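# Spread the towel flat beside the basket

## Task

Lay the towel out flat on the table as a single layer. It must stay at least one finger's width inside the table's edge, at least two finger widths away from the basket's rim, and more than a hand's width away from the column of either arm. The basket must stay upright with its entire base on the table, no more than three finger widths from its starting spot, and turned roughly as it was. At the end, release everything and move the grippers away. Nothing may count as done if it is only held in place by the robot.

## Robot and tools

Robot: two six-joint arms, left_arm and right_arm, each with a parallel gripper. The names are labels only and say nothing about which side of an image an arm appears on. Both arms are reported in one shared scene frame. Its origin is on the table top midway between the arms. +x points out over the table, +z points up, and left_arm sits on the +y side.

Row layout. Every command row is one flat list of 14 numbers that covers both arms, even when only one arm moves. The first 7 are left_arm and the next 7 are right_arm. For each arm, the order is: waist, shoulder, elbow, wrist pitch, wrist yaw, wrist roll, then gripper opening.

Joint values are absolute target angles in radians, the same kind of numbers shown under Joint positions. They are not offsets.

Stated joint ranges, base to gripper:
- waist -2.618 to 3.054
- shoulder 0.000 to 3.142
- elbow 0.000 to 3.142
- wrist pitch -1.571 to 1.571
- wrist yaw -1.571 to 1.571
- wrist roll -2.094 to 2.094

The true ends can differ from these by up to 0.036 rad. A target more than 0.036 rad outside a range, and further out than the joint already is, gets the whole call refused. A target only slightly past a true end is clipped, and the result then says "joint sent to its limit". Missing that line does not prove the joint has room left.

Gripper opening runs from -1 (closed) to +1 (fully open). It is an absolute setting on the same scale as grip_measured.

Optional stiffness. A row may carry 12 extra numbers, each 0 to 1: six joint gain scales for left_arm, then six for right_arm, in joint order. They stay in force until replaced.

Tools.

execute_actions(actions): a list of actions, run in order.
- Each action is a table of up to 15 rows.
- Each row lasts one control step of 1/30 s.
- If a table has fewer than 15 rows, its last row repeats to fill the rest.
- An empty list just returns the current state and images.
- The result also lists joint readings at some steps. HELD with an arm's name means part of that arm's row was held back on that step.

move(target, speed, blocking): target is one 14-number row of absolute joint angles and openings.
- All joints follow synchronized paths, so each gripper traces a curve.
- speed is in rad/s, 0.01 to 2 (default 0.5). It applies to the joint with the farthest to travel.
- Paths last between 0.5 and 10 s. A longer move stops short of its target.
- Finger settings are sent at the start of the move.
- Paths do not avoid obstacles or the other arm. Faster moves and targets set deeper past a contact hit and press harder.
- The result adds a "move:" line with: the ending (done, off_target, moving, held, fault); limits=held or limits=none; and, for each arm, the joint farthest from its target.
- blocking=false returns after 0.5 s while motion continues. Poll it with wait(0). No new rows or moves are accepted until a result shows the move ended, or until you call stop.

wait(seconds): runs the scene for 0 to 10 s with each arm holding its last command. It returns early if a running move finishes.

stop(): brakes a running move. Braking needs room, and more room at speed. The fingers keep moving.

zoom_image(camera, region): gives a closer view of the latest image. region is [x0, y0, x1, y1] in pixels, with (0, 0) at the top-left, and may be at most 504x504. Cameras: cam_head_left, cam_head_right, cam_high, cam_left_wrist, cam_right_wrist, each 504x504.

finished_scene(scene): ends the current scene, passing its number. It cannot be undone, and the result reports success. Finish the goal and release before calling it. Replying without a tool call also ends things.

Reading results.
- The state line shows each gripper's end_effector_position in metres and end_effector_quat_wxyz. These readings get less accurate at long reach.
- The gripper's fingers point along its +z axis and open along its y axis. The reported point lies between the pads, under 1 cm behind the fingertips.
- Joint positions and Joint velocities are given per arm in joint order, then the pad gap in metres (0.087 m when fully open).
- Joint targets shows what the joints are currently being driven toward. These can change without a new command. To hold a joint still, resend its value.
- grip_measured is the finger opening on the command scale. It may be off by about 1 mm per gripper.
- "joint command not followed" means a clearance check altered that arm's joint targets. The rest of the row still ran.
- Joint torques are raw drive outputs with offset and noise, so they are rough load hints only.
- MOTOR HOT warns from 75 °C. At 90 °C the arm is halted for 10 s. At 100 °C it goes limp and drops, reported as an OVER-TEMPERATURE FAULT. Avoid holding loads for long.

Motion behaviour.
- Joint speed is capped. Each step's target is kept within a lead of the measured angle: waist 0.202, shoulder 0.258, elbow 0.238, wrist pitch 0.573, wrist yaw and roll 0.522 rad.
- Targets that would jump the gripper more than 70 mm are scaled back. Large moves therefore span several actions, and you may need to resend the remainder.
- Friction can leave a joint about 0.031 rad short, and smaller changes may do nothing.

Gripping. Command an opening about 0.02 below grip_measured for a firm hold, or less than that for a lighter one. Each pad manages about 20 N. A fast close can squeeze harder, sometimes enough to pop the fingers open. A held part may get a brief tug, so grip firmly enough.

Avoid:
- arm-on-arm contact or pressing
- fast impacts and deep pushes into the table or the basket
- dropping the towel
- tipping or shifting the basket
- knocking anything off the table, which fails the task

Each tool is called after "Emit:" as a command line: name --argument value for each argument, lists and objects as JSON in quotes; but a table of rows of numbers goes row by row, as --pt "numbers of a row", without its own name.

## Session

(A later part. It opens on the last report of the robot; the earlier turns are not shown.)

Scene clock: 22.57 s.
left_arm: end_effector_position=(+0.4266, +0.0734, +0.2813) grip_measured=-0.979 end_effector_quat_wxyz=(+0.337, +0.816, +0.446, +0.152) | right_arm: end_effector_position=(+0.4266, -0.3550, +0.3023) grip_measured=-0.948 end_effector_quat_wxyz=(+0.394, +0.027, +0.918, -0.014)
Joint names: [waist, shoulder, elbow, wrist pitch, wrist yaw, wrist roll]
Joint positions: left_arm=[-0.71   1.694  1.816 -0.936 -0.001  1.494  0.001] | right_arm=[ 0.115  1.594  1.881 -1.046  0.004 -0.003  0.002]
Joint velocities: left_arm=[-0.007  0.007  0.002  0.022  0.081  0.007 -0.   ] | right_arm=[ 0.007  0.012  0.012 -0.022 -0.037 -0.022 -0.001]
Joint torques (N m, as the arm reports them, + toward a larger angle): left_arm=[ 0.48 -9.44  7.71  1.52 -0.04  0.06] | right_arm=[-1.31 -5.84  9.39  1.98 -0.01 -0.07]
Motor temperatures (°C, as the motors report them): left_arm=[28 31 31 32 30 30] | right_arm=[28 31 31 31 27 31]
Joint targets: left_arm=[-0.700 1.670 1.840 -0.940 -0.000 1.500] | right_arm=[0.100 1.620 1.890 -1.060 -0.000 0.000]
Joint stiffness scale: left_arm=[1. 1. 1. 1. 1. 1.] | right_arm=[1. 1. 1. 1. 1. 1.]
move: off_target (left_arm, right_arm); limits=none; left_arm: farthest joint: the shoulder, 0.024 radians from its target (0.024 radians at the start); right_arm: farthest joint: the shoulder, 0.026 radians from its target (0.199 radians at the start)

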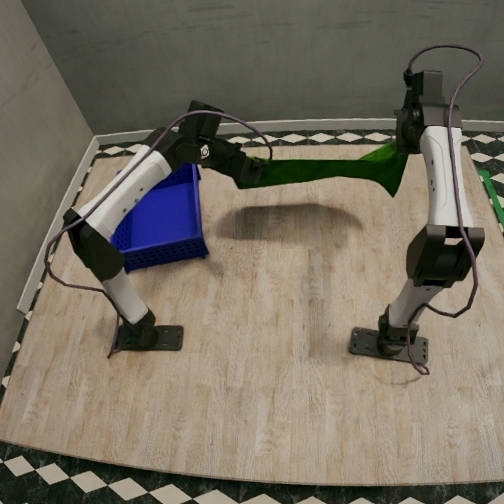

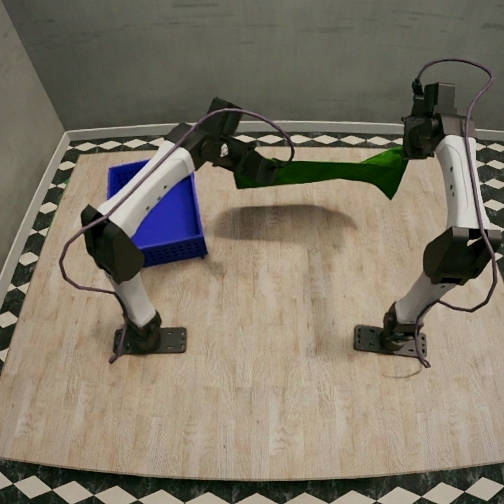

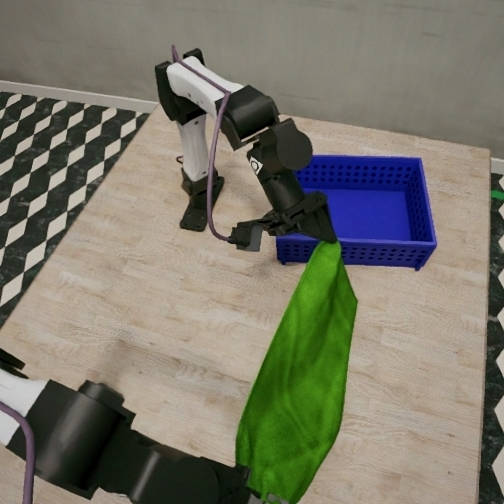

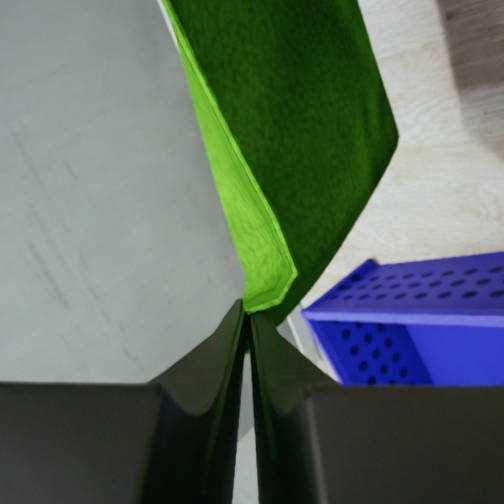

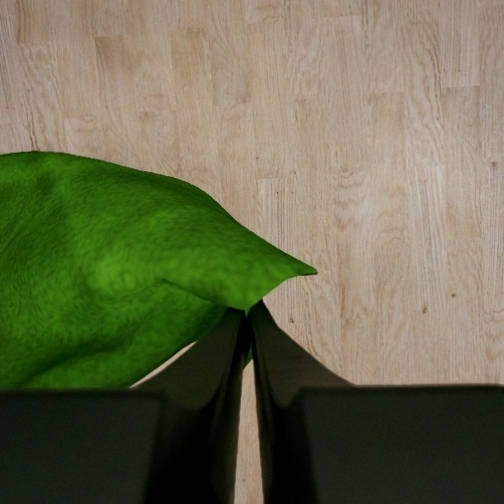

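Emit:
move --target '[-0.59,1.94,1.91,-0.75,0,1.5,-1, 0.075,1.9,1.96,-0.86,0,0,-1]' --speed 0.4

Emit:
move --target '[-0.81,1.69,1.565,-1.08,0,1.5,-1, 0.04,1.6,1.51,-1.13,0,0,-1]' --speed 0.4

Emit:
move --target '[-1.125,1.745,1.055,-0.89,0,1.5,-1, -0.045,1.505,0.815,-0.88,0,0,-1]' --speed 0.4

Scene clock: 25.27 s.
left_arm: end_effector_position=(+0.5113, +0.0785, +0.2195) grip_measured=-0.979 end_effector_quat_wxyz=(+0.323, +0.794, +0.489, +0.164) | right_arm: end_effector_position=(+0.5153, -0.3691, +0.2291) grip_measured=-0.948 end_effector_quat_wxyz=(+0.372, +0.036, +0.927, -0.014)
Joint names: [waist, shoulder, elbow, wrist pitch, wrist yaw, wrist roll]
Joint positions: left_arm=[-0.603  1.938  1.881 -0.772  0.005  1.494  0.001] | right_arm=[ 0.094  1.887  1.944 -0.864 -0.004 -0.003  0.002]
Joint velocities: left_arm=[-0.012  0.007 -0.002  0.007  0.007 -0.007 -0.002] | right_arm=[-0.002 -0.007  0.012  0.022 -0.037 -0.037 -0.001]
Joint torques (N m, as the arm reports them, + toward a larger angle): left_arm=[  0.72 -10.     8.39   1.71  -0.11   0.05] | right_arm=[ -1.65 -10.65  10.65   2.11   0.08  -0.07]
Motor temperatures (°C, as the motors report them): left_arm=[28 32 31 32 30 30] | right_arm=[28 32 32 32 27 31]
Joint targets: left_arm=[-0.590 1.940 1.910 -0.750 0.000 1.500] | right_arm=[0.075 1.900 1.960 -0.860 0.000 0.000]
Joint stiffness scale: left_arm=[1. 1. 1. 1. 1. 1.] | right_arm=[1. 1. 1. 1. 1. 1.]
move: off_target (left_arm); limits=none; left_arm: farthest joint: the elbow, 0.029 radians from its target (0.094 radians at the start); right_arm: farthest joint: the waist, 0.019 radians from its target (0.040 radians at the start)

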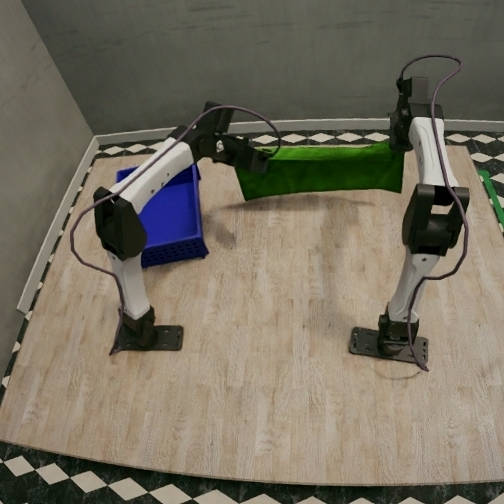

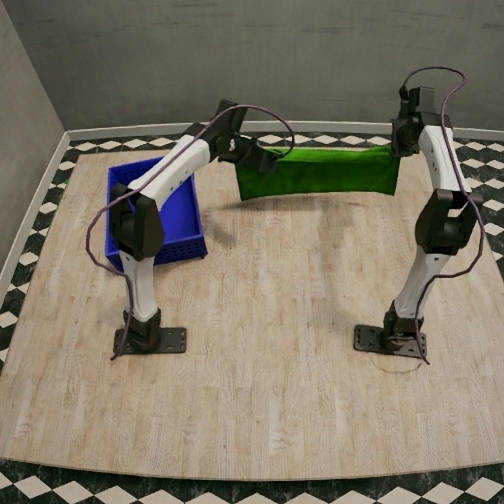

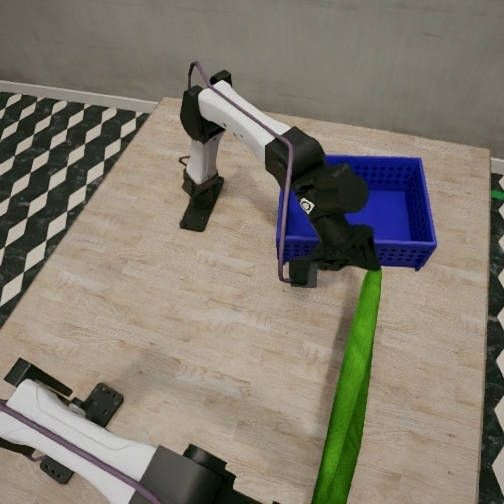

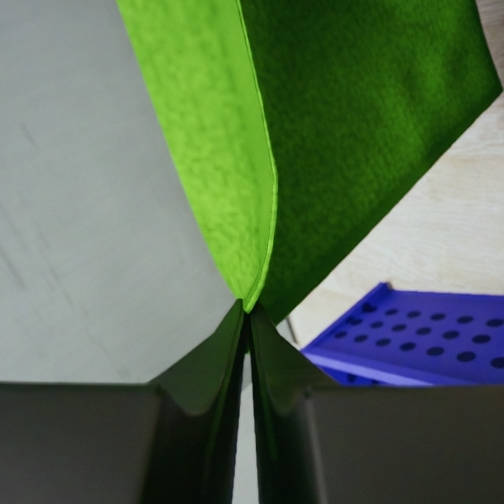

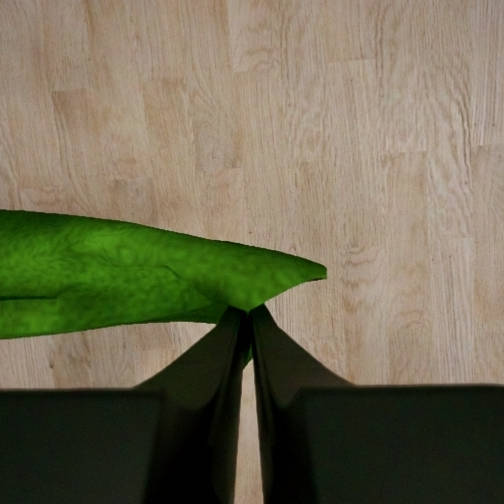

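Scene clock: 26.87 s.
left_arm: end_effector_position=(+0.3559, +0.0782, +0.1663) grip_measured=-0.979 end_effector_quat_wxyz=(+0.171, +0.885, +0.429, +0.064) | right_arm: end_effector_position=(+0.3613, -0.3697, +0.1696) grip_measured=-0.948 end_effector_quat_wxyz=(+0.186, +0.058, +0.981, -0.009)
Joint names: [waist, shoulder, elbow, wrist pitch, wrist yaw, wrist roll]
Joint positions: left_arm=[-0.804  1.717  1.58  -1.067  0.007  1.495  0.001] | right_arm=[ 0.054  1.613  1.531 -1.115 -0.005 -0.003  0.002]
Joint velocities: left_arm=[-0.002  0.012 -0.007 -0.037  0.007  0.051 -0.   ] | right_arm=[-0.012 -0.002  0.012 -0.007  0.022 -0.051  0.001]
Joint torques (N m, as the arm reports them, + toward a larger angle): left_arm=[-0.82 -9.88  4.9   0.9  -0.12  0.06] | right_arm=[-1.25 -9.43  6.91  1.17  0.08 -0.07]
Motor temperatures (°C, as the motors report them): left_arm=[28 32 31 32 30 30] | right_arm=[28 32 32 32 27 31]
Joint targets: left_arm=[-0.810 1.690 1.565 -1.080 0.000 1.500] | right_arm=[0.040 1.600 1.510 -1.130 -0.000 0.000]
Joint stiffness scale: left_arm=[1. 1. 1. 1. 1. 1.] | right_arm=[1. 1. 1. 1. 1. 1.]
move: off_target (left_arm, right_arm); limits=none; left_arm: farthest joint: the shoulder, 0.027 radians from its target (0.248 radians at the start); right_arm: farthest joint: the elbow, 0.021 radians from its target (0.434 radians at the start)

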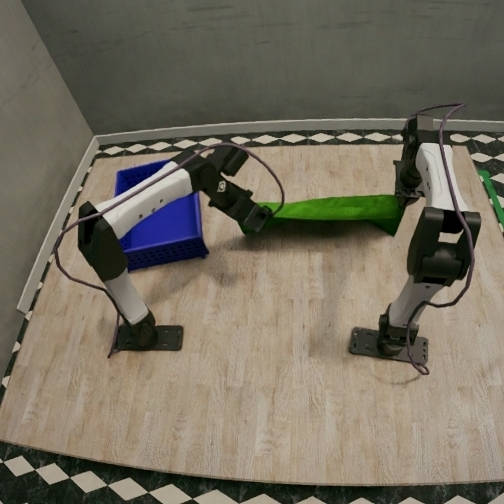

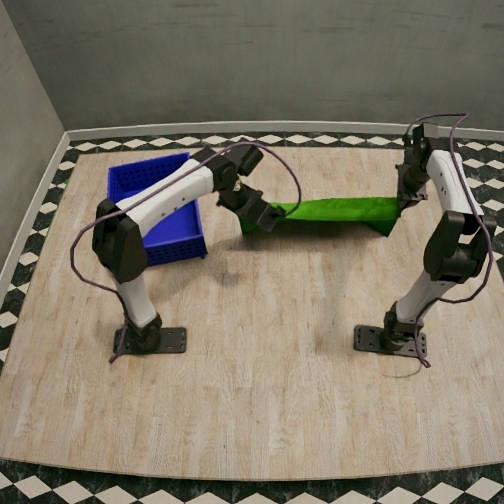

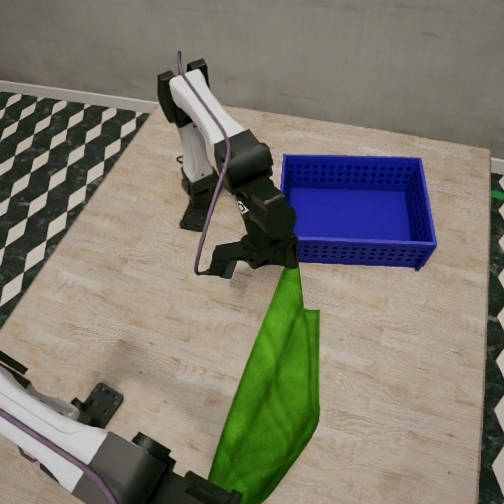

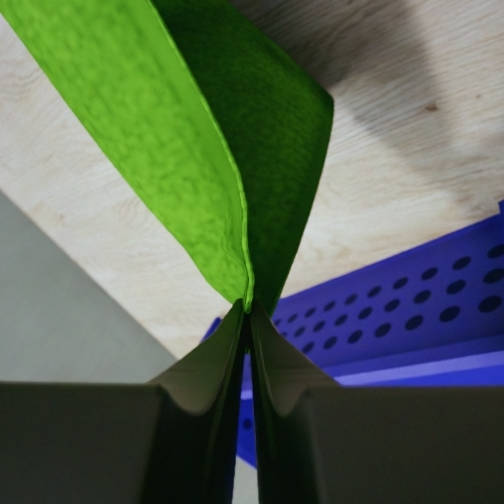

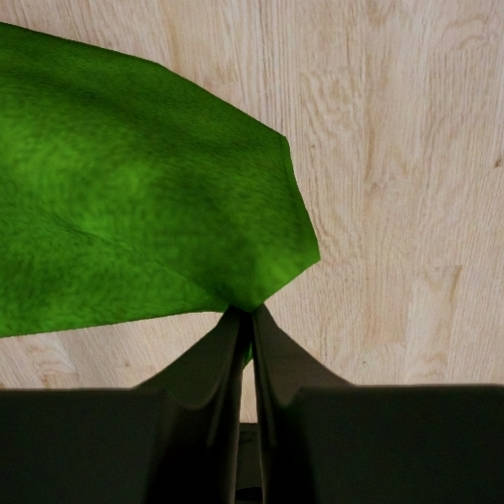

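Scene clock: 29.30 s.
left_arm: end_effector_position=(+0.2144, +0.0849, +0.0203) grip_measured=-0.979 end_effector_quat_wxyz=(-0.000, +0.956, +0.292, -0.004) | right_arm: end_effector_position=(+0.2186, -0.3688, +0.0185) grip_measured=-0.948 end_effector_quat_wxyz=(-0.002, +0.102, +0.995, +0.003)
Joint names: [waist, shoulder, elbow, wrist pitch, wrist yaw, wrist roll]
Joint positions: left_arm=[-1.117  1.733  1.068 -0.908  0.007  1.495  0.001] | right_arm=[-0.032  1.522  0.833 -0.887 -0.005 -0.003  0.002]
Joint velocities: left_arm=[-0.007 -0.007 -0.002 -0.051 -0.022 -0.037  0.001] | right_arm=[ 0.007  0.007 -0.002 -0.037 -0.037 -0.051  0.   ]
Joint torques (N m, as the arm reports them, + toward a larger angle): left_arm=[-0.96 -6.19  4.26  0.6  -0.1   0.07] | right_arm=[-1.18 -7.6   5.86  0.57  0.08 -0.07]
Motor temperatures (°C, as the motors report them): left_arm=[28 32 31 32 30 30] | right_arm=[28 32 32 32 27 31]
Joint targets: left_arm=[-1.125 1.745 1.055 -0.890 0.000 1.500] | right_arm=[-0.045 1.505 0.815 -0.880 -0.000 0.000]
Joint stiffness scale: left_arm=[1. 1. 1. 1. 1. 1.] | right_arm=[1. 1. 1. 1. 1. 1.]
move: done; limits=none; left_arm: farthest joint: the wrist pitch, 0.018 radians from its target (0.177 radians at the start); right_arm: farthest joint: the elbow, 0.018 radians from its target (0.716 radians at the start)

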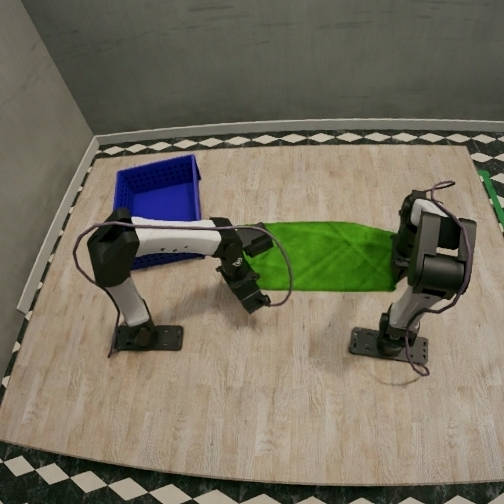

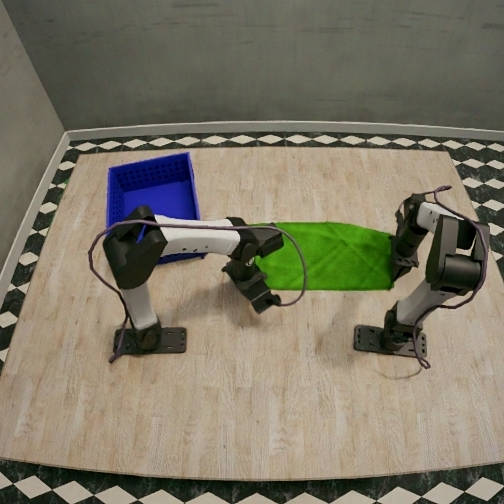

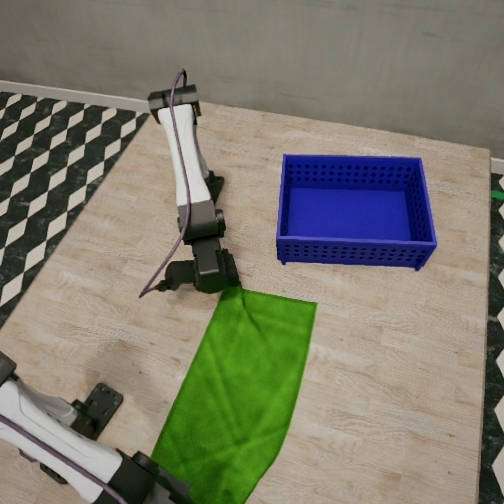

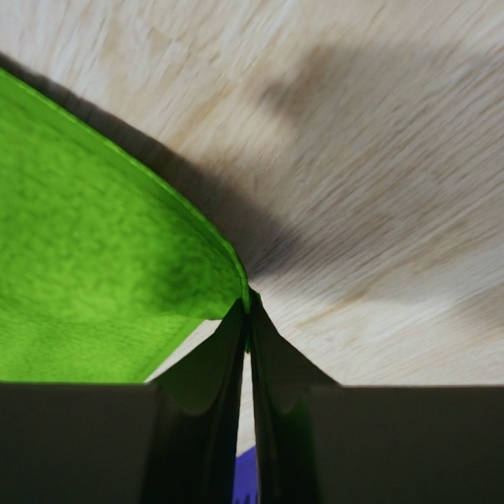

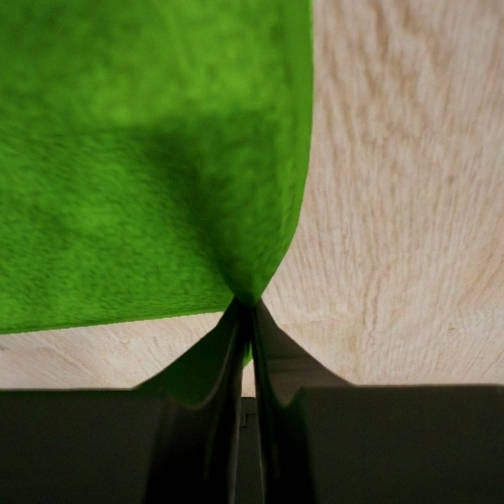

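Emit:
move --target '[-0.70,1.7,1.8,-0.94,0,1.5,-1, 0.09,1.64,1.83,-1.04,0,0,-1]' --speed 0.7

Emit:
move --target '[-0.58,1.98,1.95,-0.75,0,1.5,-1, 0.075,1.98,2.02,-0.82,0,0,-1]' --speed 0.4

Emit:
move --target '[-1.125,1.72,1.055,-0.92,0,1.5,-1, -0.045,1.505,0.815,-0.9,0,0,-1]' --speed 0.4

Scene clock: 32.20 s.
left_arm: end_effector_position=(+0.4270, +0.0729, +0.2530) grip_measured=-0.979 end_effector_quat_wxyz=(+0.310, +0.826, +0.451, +0.136) | right_arm: end_effector_position=(+0.4287, -0.3675, +0.2746) grip_measured=-0.948 end_effector_quat_wxyz=(+0.365, +0.042, +0.930, -0.015)
Joint names: [waist, shoulder, elbow, wrist pitch, wrist yaw, wrist roll]
Joint positions: left_arm=[-0.707  1.723  1.777 -0.935  0.007  1.495  0.001] | right_arm=[ 0.08   1.618  1.823 -1.027 -0.005 -0.003  0.002]
Joint velocities: left_arm=[-0.007 -0.002 -0.002 -0.125 -0.022 -0.037 -0.   ] | right_arm=[-0.017 -0.012 -0.017  0.007 -0.022 -0.125 -0.   ]
Joint torques (N m, as the arm reports them, + toward a larger angle): left_arm=[ 0.22 -9.68  7.79  1.4  -0.14  0.03] | right_arm=[ 0.69 -6.61  9.39  1.89  0.08 -0.07]
Motor temperatures (°C, as the motors report them): left_arm=[28 33 31 32 30 30] | right_arm=[28 33 32 32 27 31]
Joint targets: left_arm=[-0.700 1.700 1.800 -0.940 -0.000 1.500] | right_arm=[0.090 1.640 1.830 -1.040 0.000 -0.000]
Joint stiffness scale: left_arm=[1. 1. 1. 1. 1. 1.] | right_arm=[1. 1. 1. 1. 1. 1.]
move: off_target (left_arm, right_arm); limits=none; left_arm: farthest joint: the shoulder, 0.023 radians from its target (0.033 radians at the start); right_arm: farthest joint: the shoulder, 0.022 radians from its target (0.118 radians at the start)

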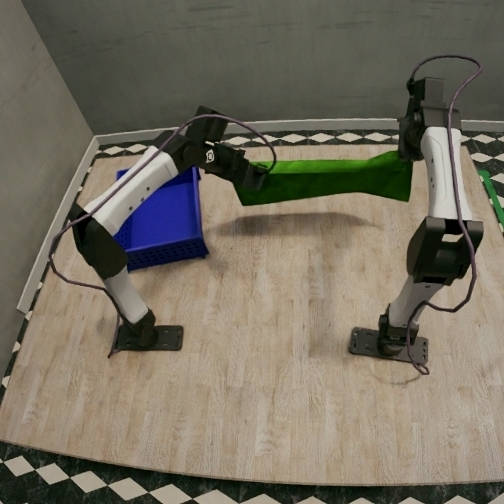

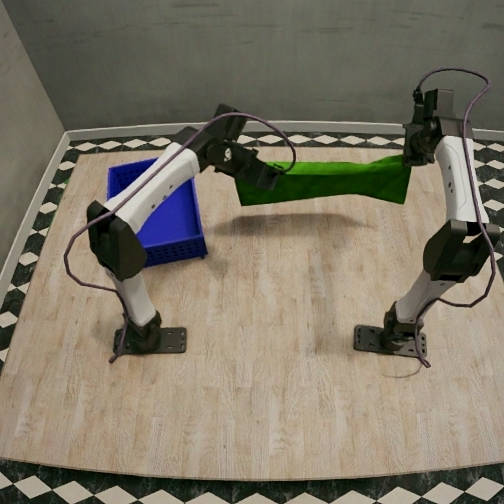

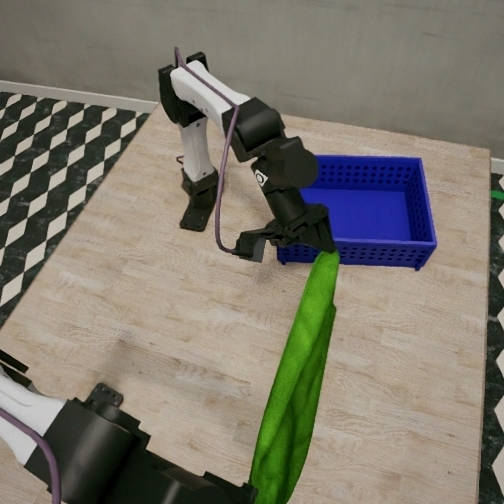

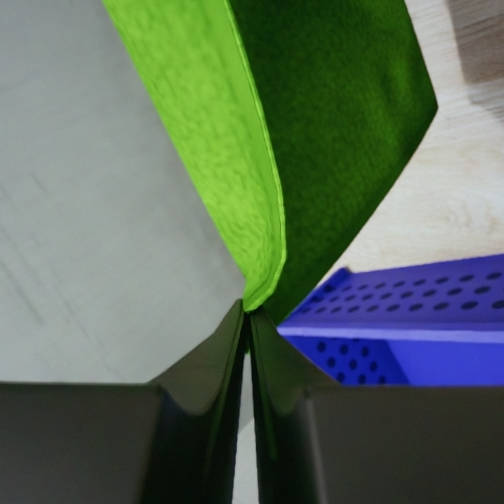

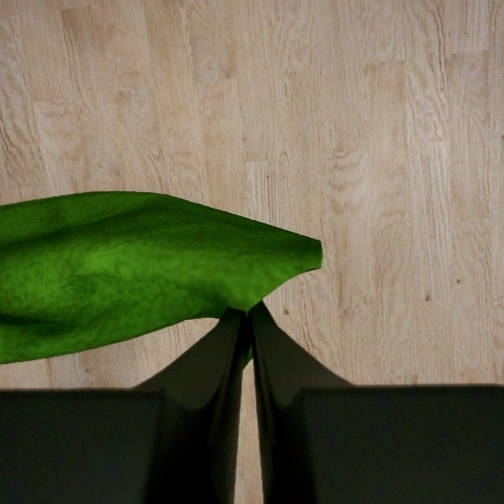

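Scene clock: 33.80 s.
left_arm: end_effector_position=(+0.5216, +0.0754, +0.2162) grip_measured=-0.979 end_effector_quat_wxyz=(+0.326, +0.792, +0.490, +0.163) | right_arm: end_effector_position=(+0.5394, -0.3769, +0.2200) grip_measured=-0.948 end_effector_quat_wxyz=(+0.381, +0.041, +0.923, -0.013)
Joint names: [waist, shoulder, elbow, wrist pitch, wrist yaw, wrist roll]
Joint positions: left_arm=[-0.596  1.977  1.92  -0.767  0.013  1.495  0.001] | right_arm=[ 0.08   1.966  2.003 -0.825 -0.012 -0.002  0.002]
Joint velocities: left_arm=[ 0.017  0.007  0.002 -0.066 -0.007 -0.007 -0.001] | right_arm=[ 0.007  0.002  0.002  0.051 -0.051 -0.022  0.   ]
Joint torques (N m, as the arm reports them, + toward a larger angle): left_arm=[  0.93 -10.17   8.53   1.65  -0.19   0.06] | right_arm=[ -0.54 -11.36  10.86   2.16   0.14  -0.08]
Motor temperatures (°C, as the motors report them): left_arm=[28 33 32 32 30 30] | right_arm=[28 33 32 32 27 31]
Joint targets: left_arm=[-0.580 1.980 1.950 -0.750 -0.000 1.500] | right_arm=[0.075 1.980 2.020 -0.820 -0.000 -0.000]
Joint stiffness scale: left_arm=[1. 1. 1. 1. 1. 1.] | right_arm=[1. 1. 1. 1. 1. 1.]
move: off_target (left_arm); limits=none; left_arm: farthest joint: the elbow, 0.030 radians from its target (0.173 radians at the start); right_arm: farthest joint: the elbow, 0.017 radians from its target (0.197 radians at the start)

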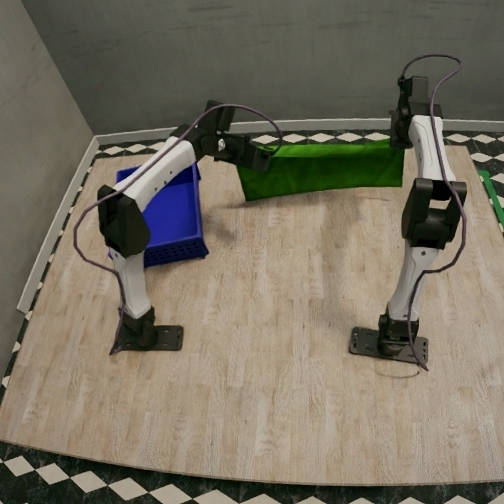

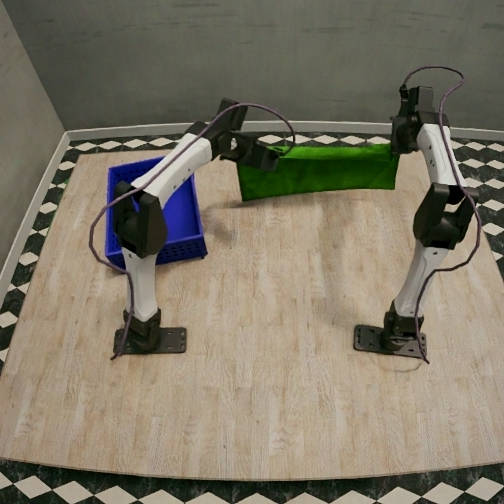

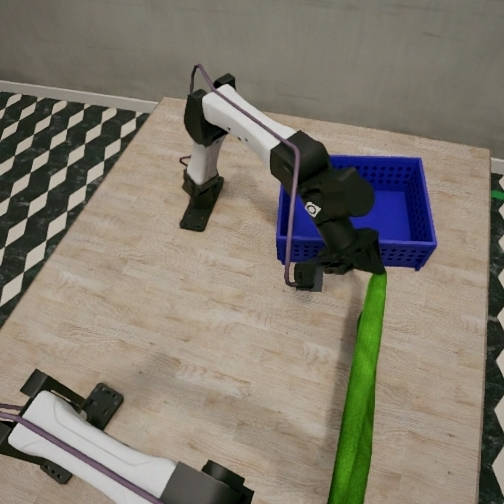

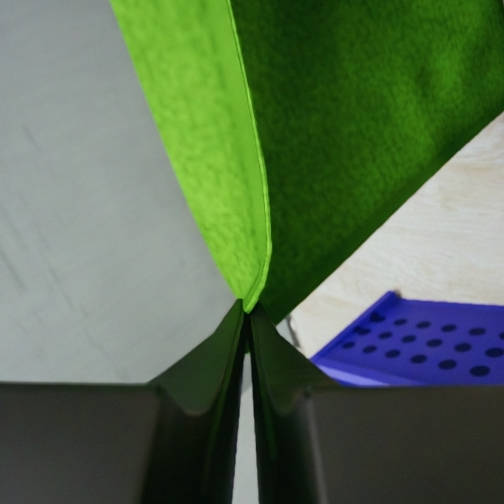

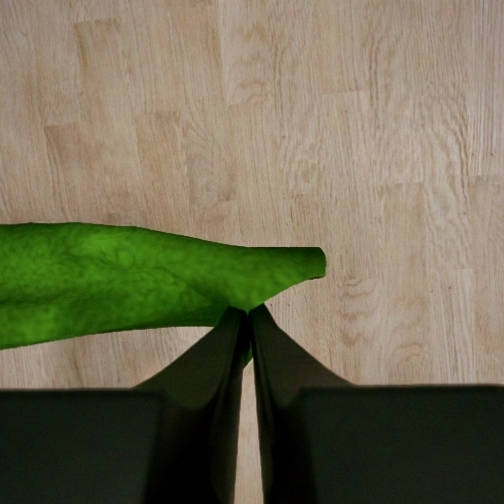

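Scene clock: 37.13 s.
left_arm: end_effector_position=(+0.2140, +0.0850, +0.0165) grip_measured=-0.979 end_effector_quat_wxyz=(-0.006, +0.957, +0.291, -0.005) | right_arm: end_effector_position=(+0.2177, -0.3673, +0.0189) grip_measured=-0.948 end_effector_quat_wxyz=(-0.004, +0.102, +0.995, +0.007)
Joint names: [waist, shoulder, elbow, wrist pitch, wrist yaw, wrist roll]
Joint positions: left_arm=[-1.117  1.749  1.07  -0.906  0.008  1.495  0.001] | right_arm=[-0.032  1.521  0.833 -0.892 -0.012 -0.002  0.002]
Joint velocities: left_arm=[-0.017 -0.002  0.012 -0.037  0.037 -0.022 -0.   ] | right_arm=[-0.007  0.002 -0.027 -0.007 -0.022  0.11  -0.   ]
Joint torques (N m, as the arm reports them, + toward a larger angle): left_arm=[-0.8  -9.38  4.11  0.25 -0.12  0.07] | right_arm=[-1.21 -7.51  5.79  0.41  0.15 -0.08]
Motor temperatures (°C, as the motors report them): left_arm=[28 34 32 32 30 30] | right_arm=[28 34 33 32 27 31]
Joint targets: left_arm=[-1.125 1.720 1.055 -0.920 -0.000 1.500] | right_arm=[-0.045 1.505 0.815 -0.900 0.000 0.000]
Joint stiffness scale: left_arm=[1. 1. 1. 1. 1. 1.] | right_arm=[1. 1. 1. 1. 1. 1.]
move: off_target (left_arm); limits=none; left_arm: farthest joint: the shoulder, 0.029 radians from its target (0.257 radians at the start); right_arm: farthest joint: the elbow, 0.018 radians from its target (1.188 radians at the start)

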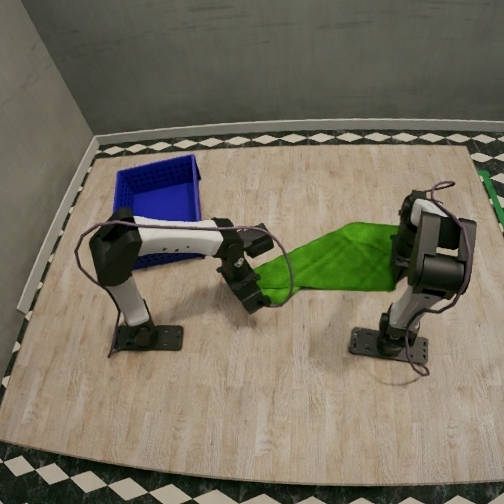

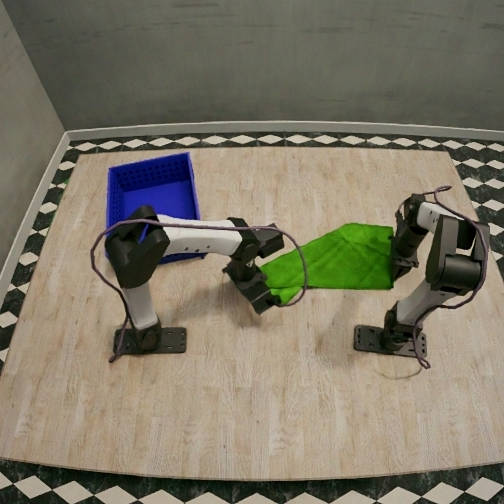

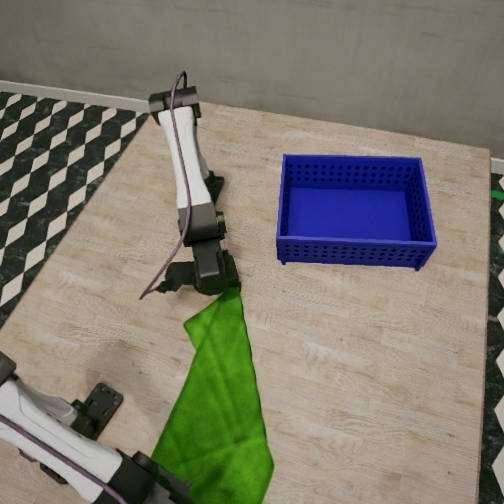

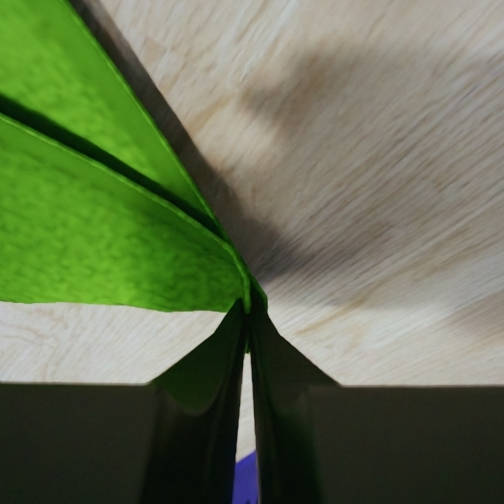

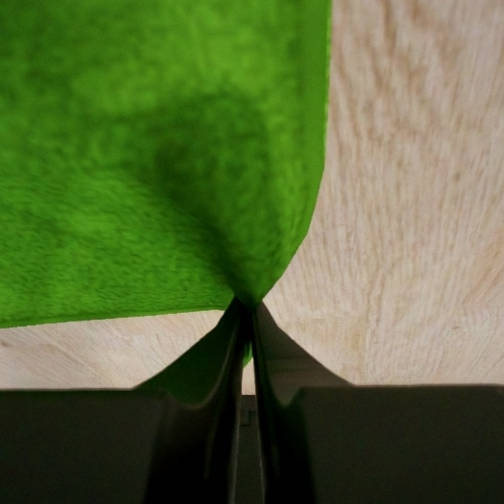

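Emit:
move --target '[-0.70,1.67,1.84,-0.94,0,1.5,-1, 0.09,1.64,1.83,-1.04,0,0,-1]' --speed 0.7

Emit:
move --target '[-0.6,1.92,1.95,-0.75,0,1.5,-1, 0.075,1.98,2.02,-0.82,0,0,-1]' --speed 0.4

Emit:
move --target '[-0.81,1.69,1.565,-1.08,0,1.5,-1, 0.04,1.74,1.47,-0.88,0,0,-1]' --speed 0.6

Scene clock: 39.93 s.
left_arm: end_effector_position=(+0.4258, +0.0731, +0.2845) grip_measured=-0.979 end_effector_quat_wxyz=(+0.341, +0.815, +0.444, +0.150) | right_arm: end_effector_position=(+0.4289, -0.3663, +0.2748) grip_measured=-0.948 end_effector_quat_wxyz=(+0.366, +0.041, +0.930, -0.012)
Joint names: [waist, shoulder, elbow, wrist pitch, wrist yaw, wrist roll]
Joint positions: left_arm=[-0.708  1.688  1.819 -0.936  0.008  1.495  0.001] | right_arm=[ 0.08   1.618  1.823 -1.026 -0.012 -0.002  0.002]
Joint velocities: left_arm=[ 0.007 -0.017 -0.012 -0.051  0.051 -0.051  0.   ] | right_arm=[-0.012 -0.007 -0.022  0.022  0.037  0.11  -0.   ]
Joint torques (N m, as the arm reports them, + toward a larger angle): left_arm=[ 0.37 -9.06  7.55  1.52 -0.14  0.04] | right_arm=[ 0.68 -6.54  9.41  1.88  0.15 -0.08]
Motor temperatures (°C, as the motors report them): left_arm=[28 34 32 32 30 30] | right_arm=[28 34 33 33 27 31]
Joint targets: left_arm=[-0.700 1.670 1.840 -0.940 -0.000 1.500] | right_arm=[0.090 1.640 1.830 -1.040 0.000 -0.000]
Joint stiffness scale: left_arm=[1. 1. 1. 1. 1. 1.] | right_arm=[1. 1. 1. 1. 1. 1.]
move: off_target (left_arm, right_arm); limits=none; left_arm: farthest joint: the elbow, 0.021 radians from its target (0.770 radians at the start); right_arm: farthest joint: the shoulder, 0.022 radians from its target (0.119 radians at the start)

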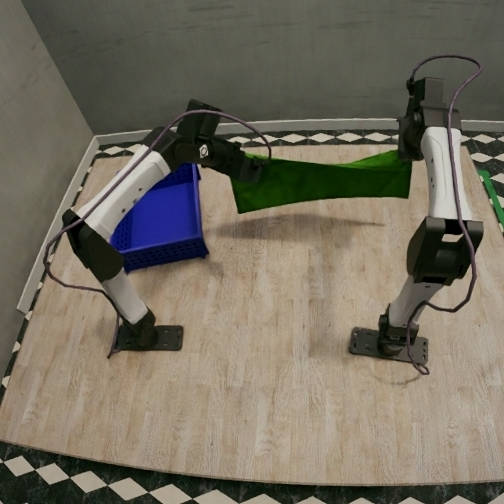

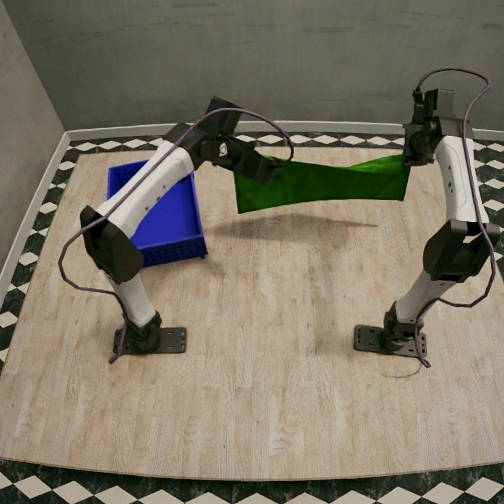

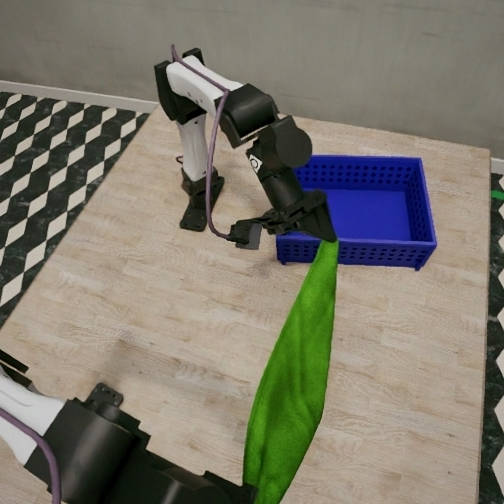

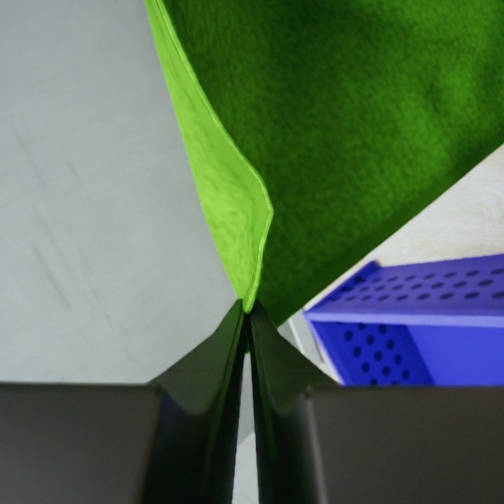

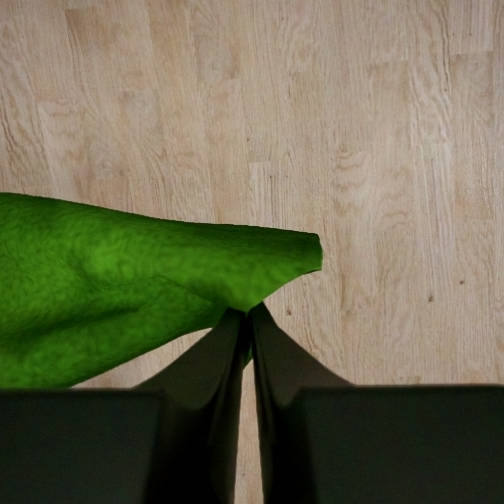

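Scene clock: 41.53 s.
left_arm: end_effector_position=(+0.5105, +0.0712, +0.2460) grip_measured=-0.979 end_effector_quat_wxyz=(+0.349, +0.787, +0.478, +0.173) | right_arm: end_effector_position=(+0.5396, -0.3769, +0.2205) grip_measured=-0.948 end_effector_quat_wxyz=(+0.382, +0.041, +0.923, -0.013)
Joint names: [waist, shoulder, elbow, wrist pitch, wrist yaw, wrist roll]
Joint positions: left_arm=[-0.614  1.917  1.919 -0.772  0.009  1.495  0.001] | right_arm=[ 0.08   1.965  2.003 -0.825 -0.012 -0.002  0.002]
Joint velocities: left_arm=[ 0.002 -0.007 -0.002 -0.007 -0.037  0.022 -0.001] | right_arm=[ 0.002 -0.007 -0.002 -0.081 -0.022  0.007 -0.002]
Joint torques (N m, as the arm reports them, + toward a larger angle): left_arm=[ 0.85 -9.63  8.55  1.76 -0.16  0.04] | right_arm=[ -0.5  -11.32  10.82   2.15   0.15  -0.09]
Motor temperatures (°C, as the motors report them): left_arm=[28 35 32 33 30 30] | right_arm=[28 34 33 33 27 31]
Joint targets: left_arm=[-0.600 1.920 1.950 -0.750 0.000 1.500] | right_arm=[0.075 1.980 2.020 -0.820 0.000 -0.000]
Joint stiffness scale: left_arm=[1. 1. 1. 1. 1. 1.] | right_arm=[1. 1. 1. 1. 1. 1.]
move: off_target (left_arm); limits=none; left_arm: farthest joint: the elbow, 0.031 radians from its target (0.131 radians at the start); right_arm: farthest joint: the elbow, 0.017 radians from its target (0.197 radians at the start)

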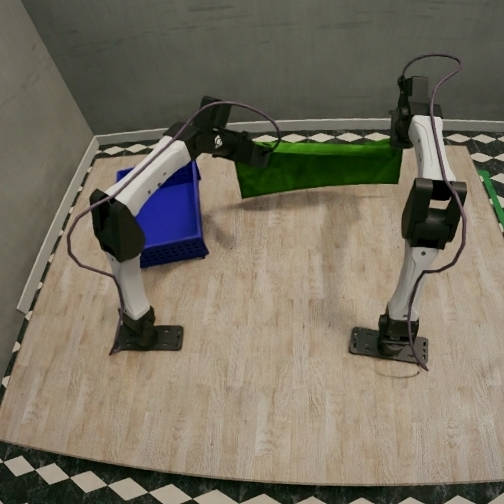

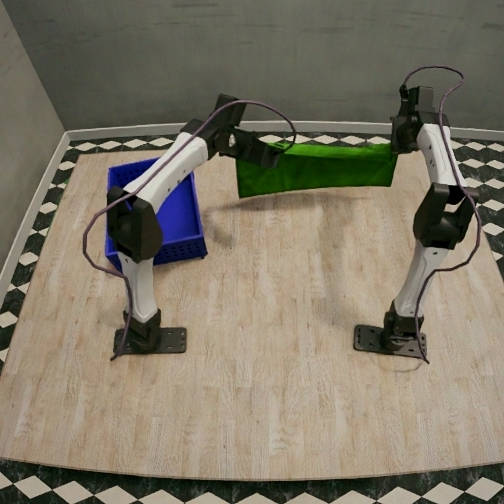

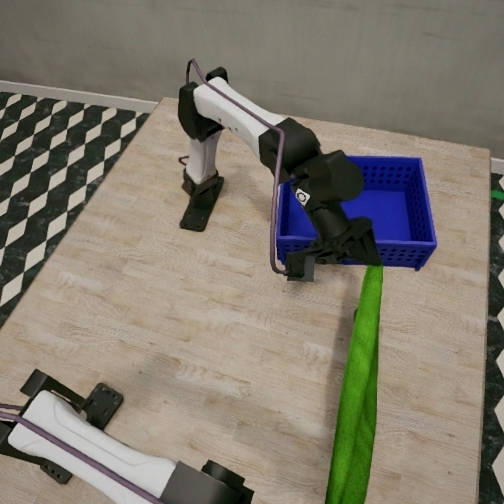

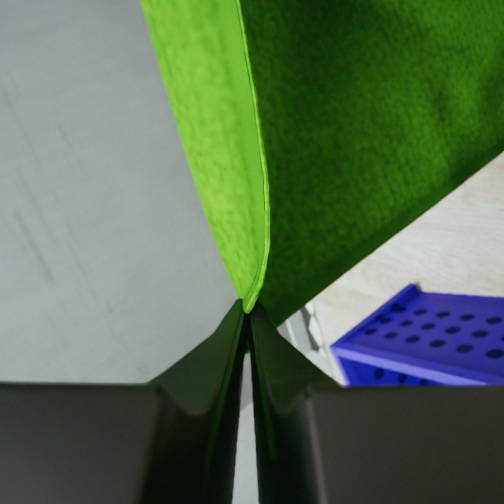

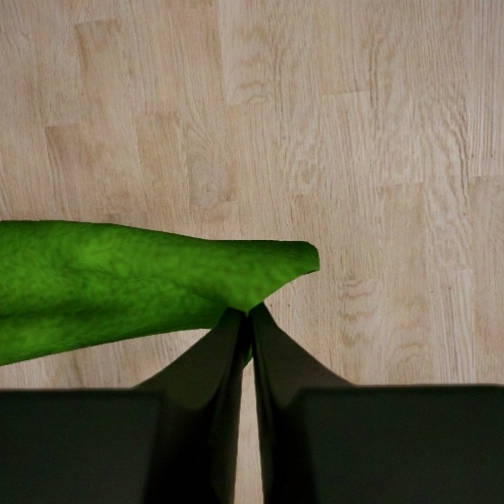

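Scene clock: 42.93 s.
left_arm: end_effector_position=(+0.3565, +0.0754, +0.1661) grip_measured=-0.979 end_effector_quat_wxyz=(+0.175, +0.885, +0.427, +0.063) | right_arm: end_effector_position=(+0.4156, -0.3736, +0.1222) grip_measured=-0.948 end_effector_quat_wxyz=(+0.214, +0.056, +0.975, -0.006)
Joint names: [waist, shoulder, elbow, wrist pitch, wrist yaw, wrist roll]
Joint positions: left_arm=[-0.806  1.719  1.58  -1.059  0.012  1.495  0.001] | right_arm=[ 0.057  1.755  1.489 -0.873 -0.015 -0.002  0.002]
Joint velocities: left_arm=[-0.007 -0.012  0.002  0.007  0.022  0.037 -0.001] | right_arm=[-0.002  0.007  0.002 -0.051  0.051 -0.007  0.   ]
Joint torques (N m, as the arm reports them, + toward a larger angle): left_arm=[ -0.58 -10.06   5.02   0.83  -0.16   0.06] | right_arm=[ -1.43 -11.4    7.4    1.41   0.17  -0.09]
Motor temperatures (°C, as the motors report them): left_arm=[28 35 32 33 30 30] | right_arm=[28 34 33 33 27 31]
Joint targets: left_arm=[-0.810 1.690 1.565 -1.080 0.000 1.500] | right_arm=[0.040 1.740 1.470 -0.880 0.000 0.000]
Joint stiffness scale: left_arm=[1. 1. 1. 1. 1. 1.] | right_arm=[1. 1. 1. 1. 1. 1.]
move: off_target (left_arm); limits=none; left_arm: farthest joint: the shoulder, 0.029 radians from its target (0.227 radians at the start); right_arm: farthest joint: the elbow, 0.019 radians from its target (0.533 radians at the start)

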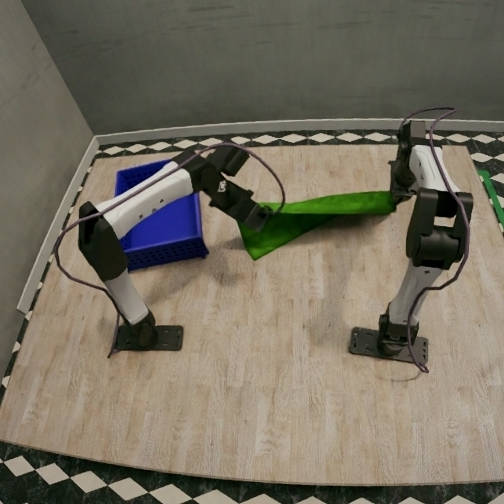

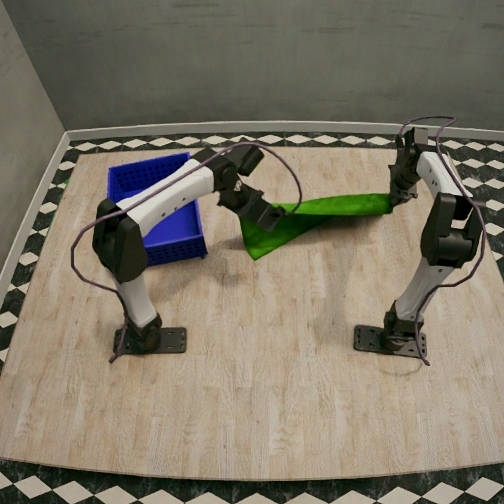

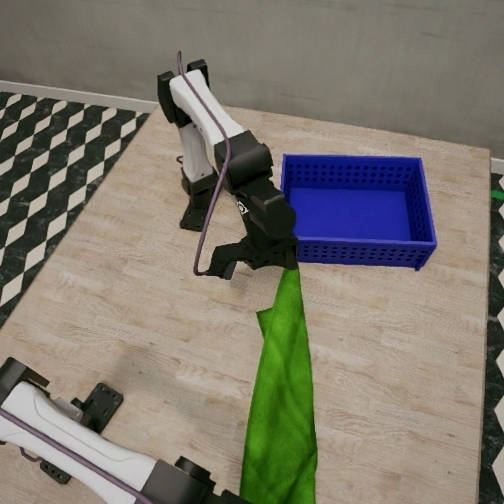

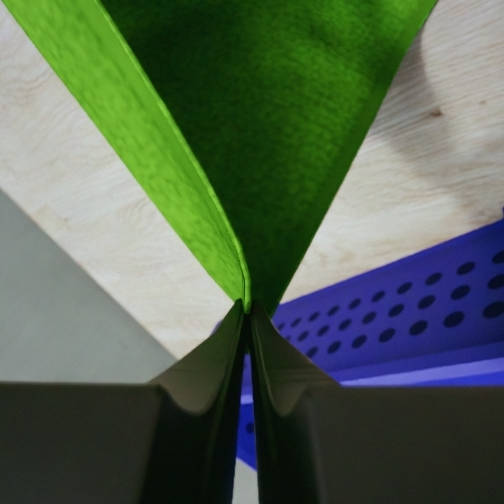

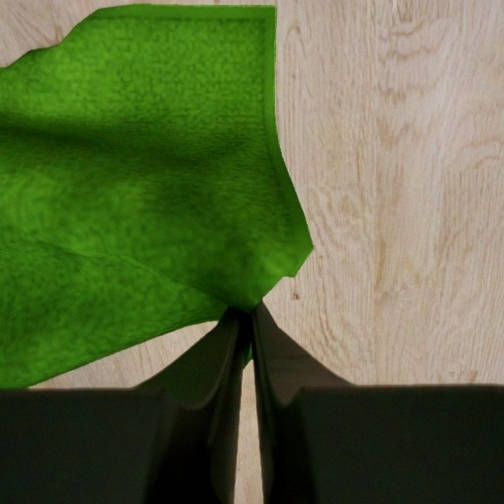

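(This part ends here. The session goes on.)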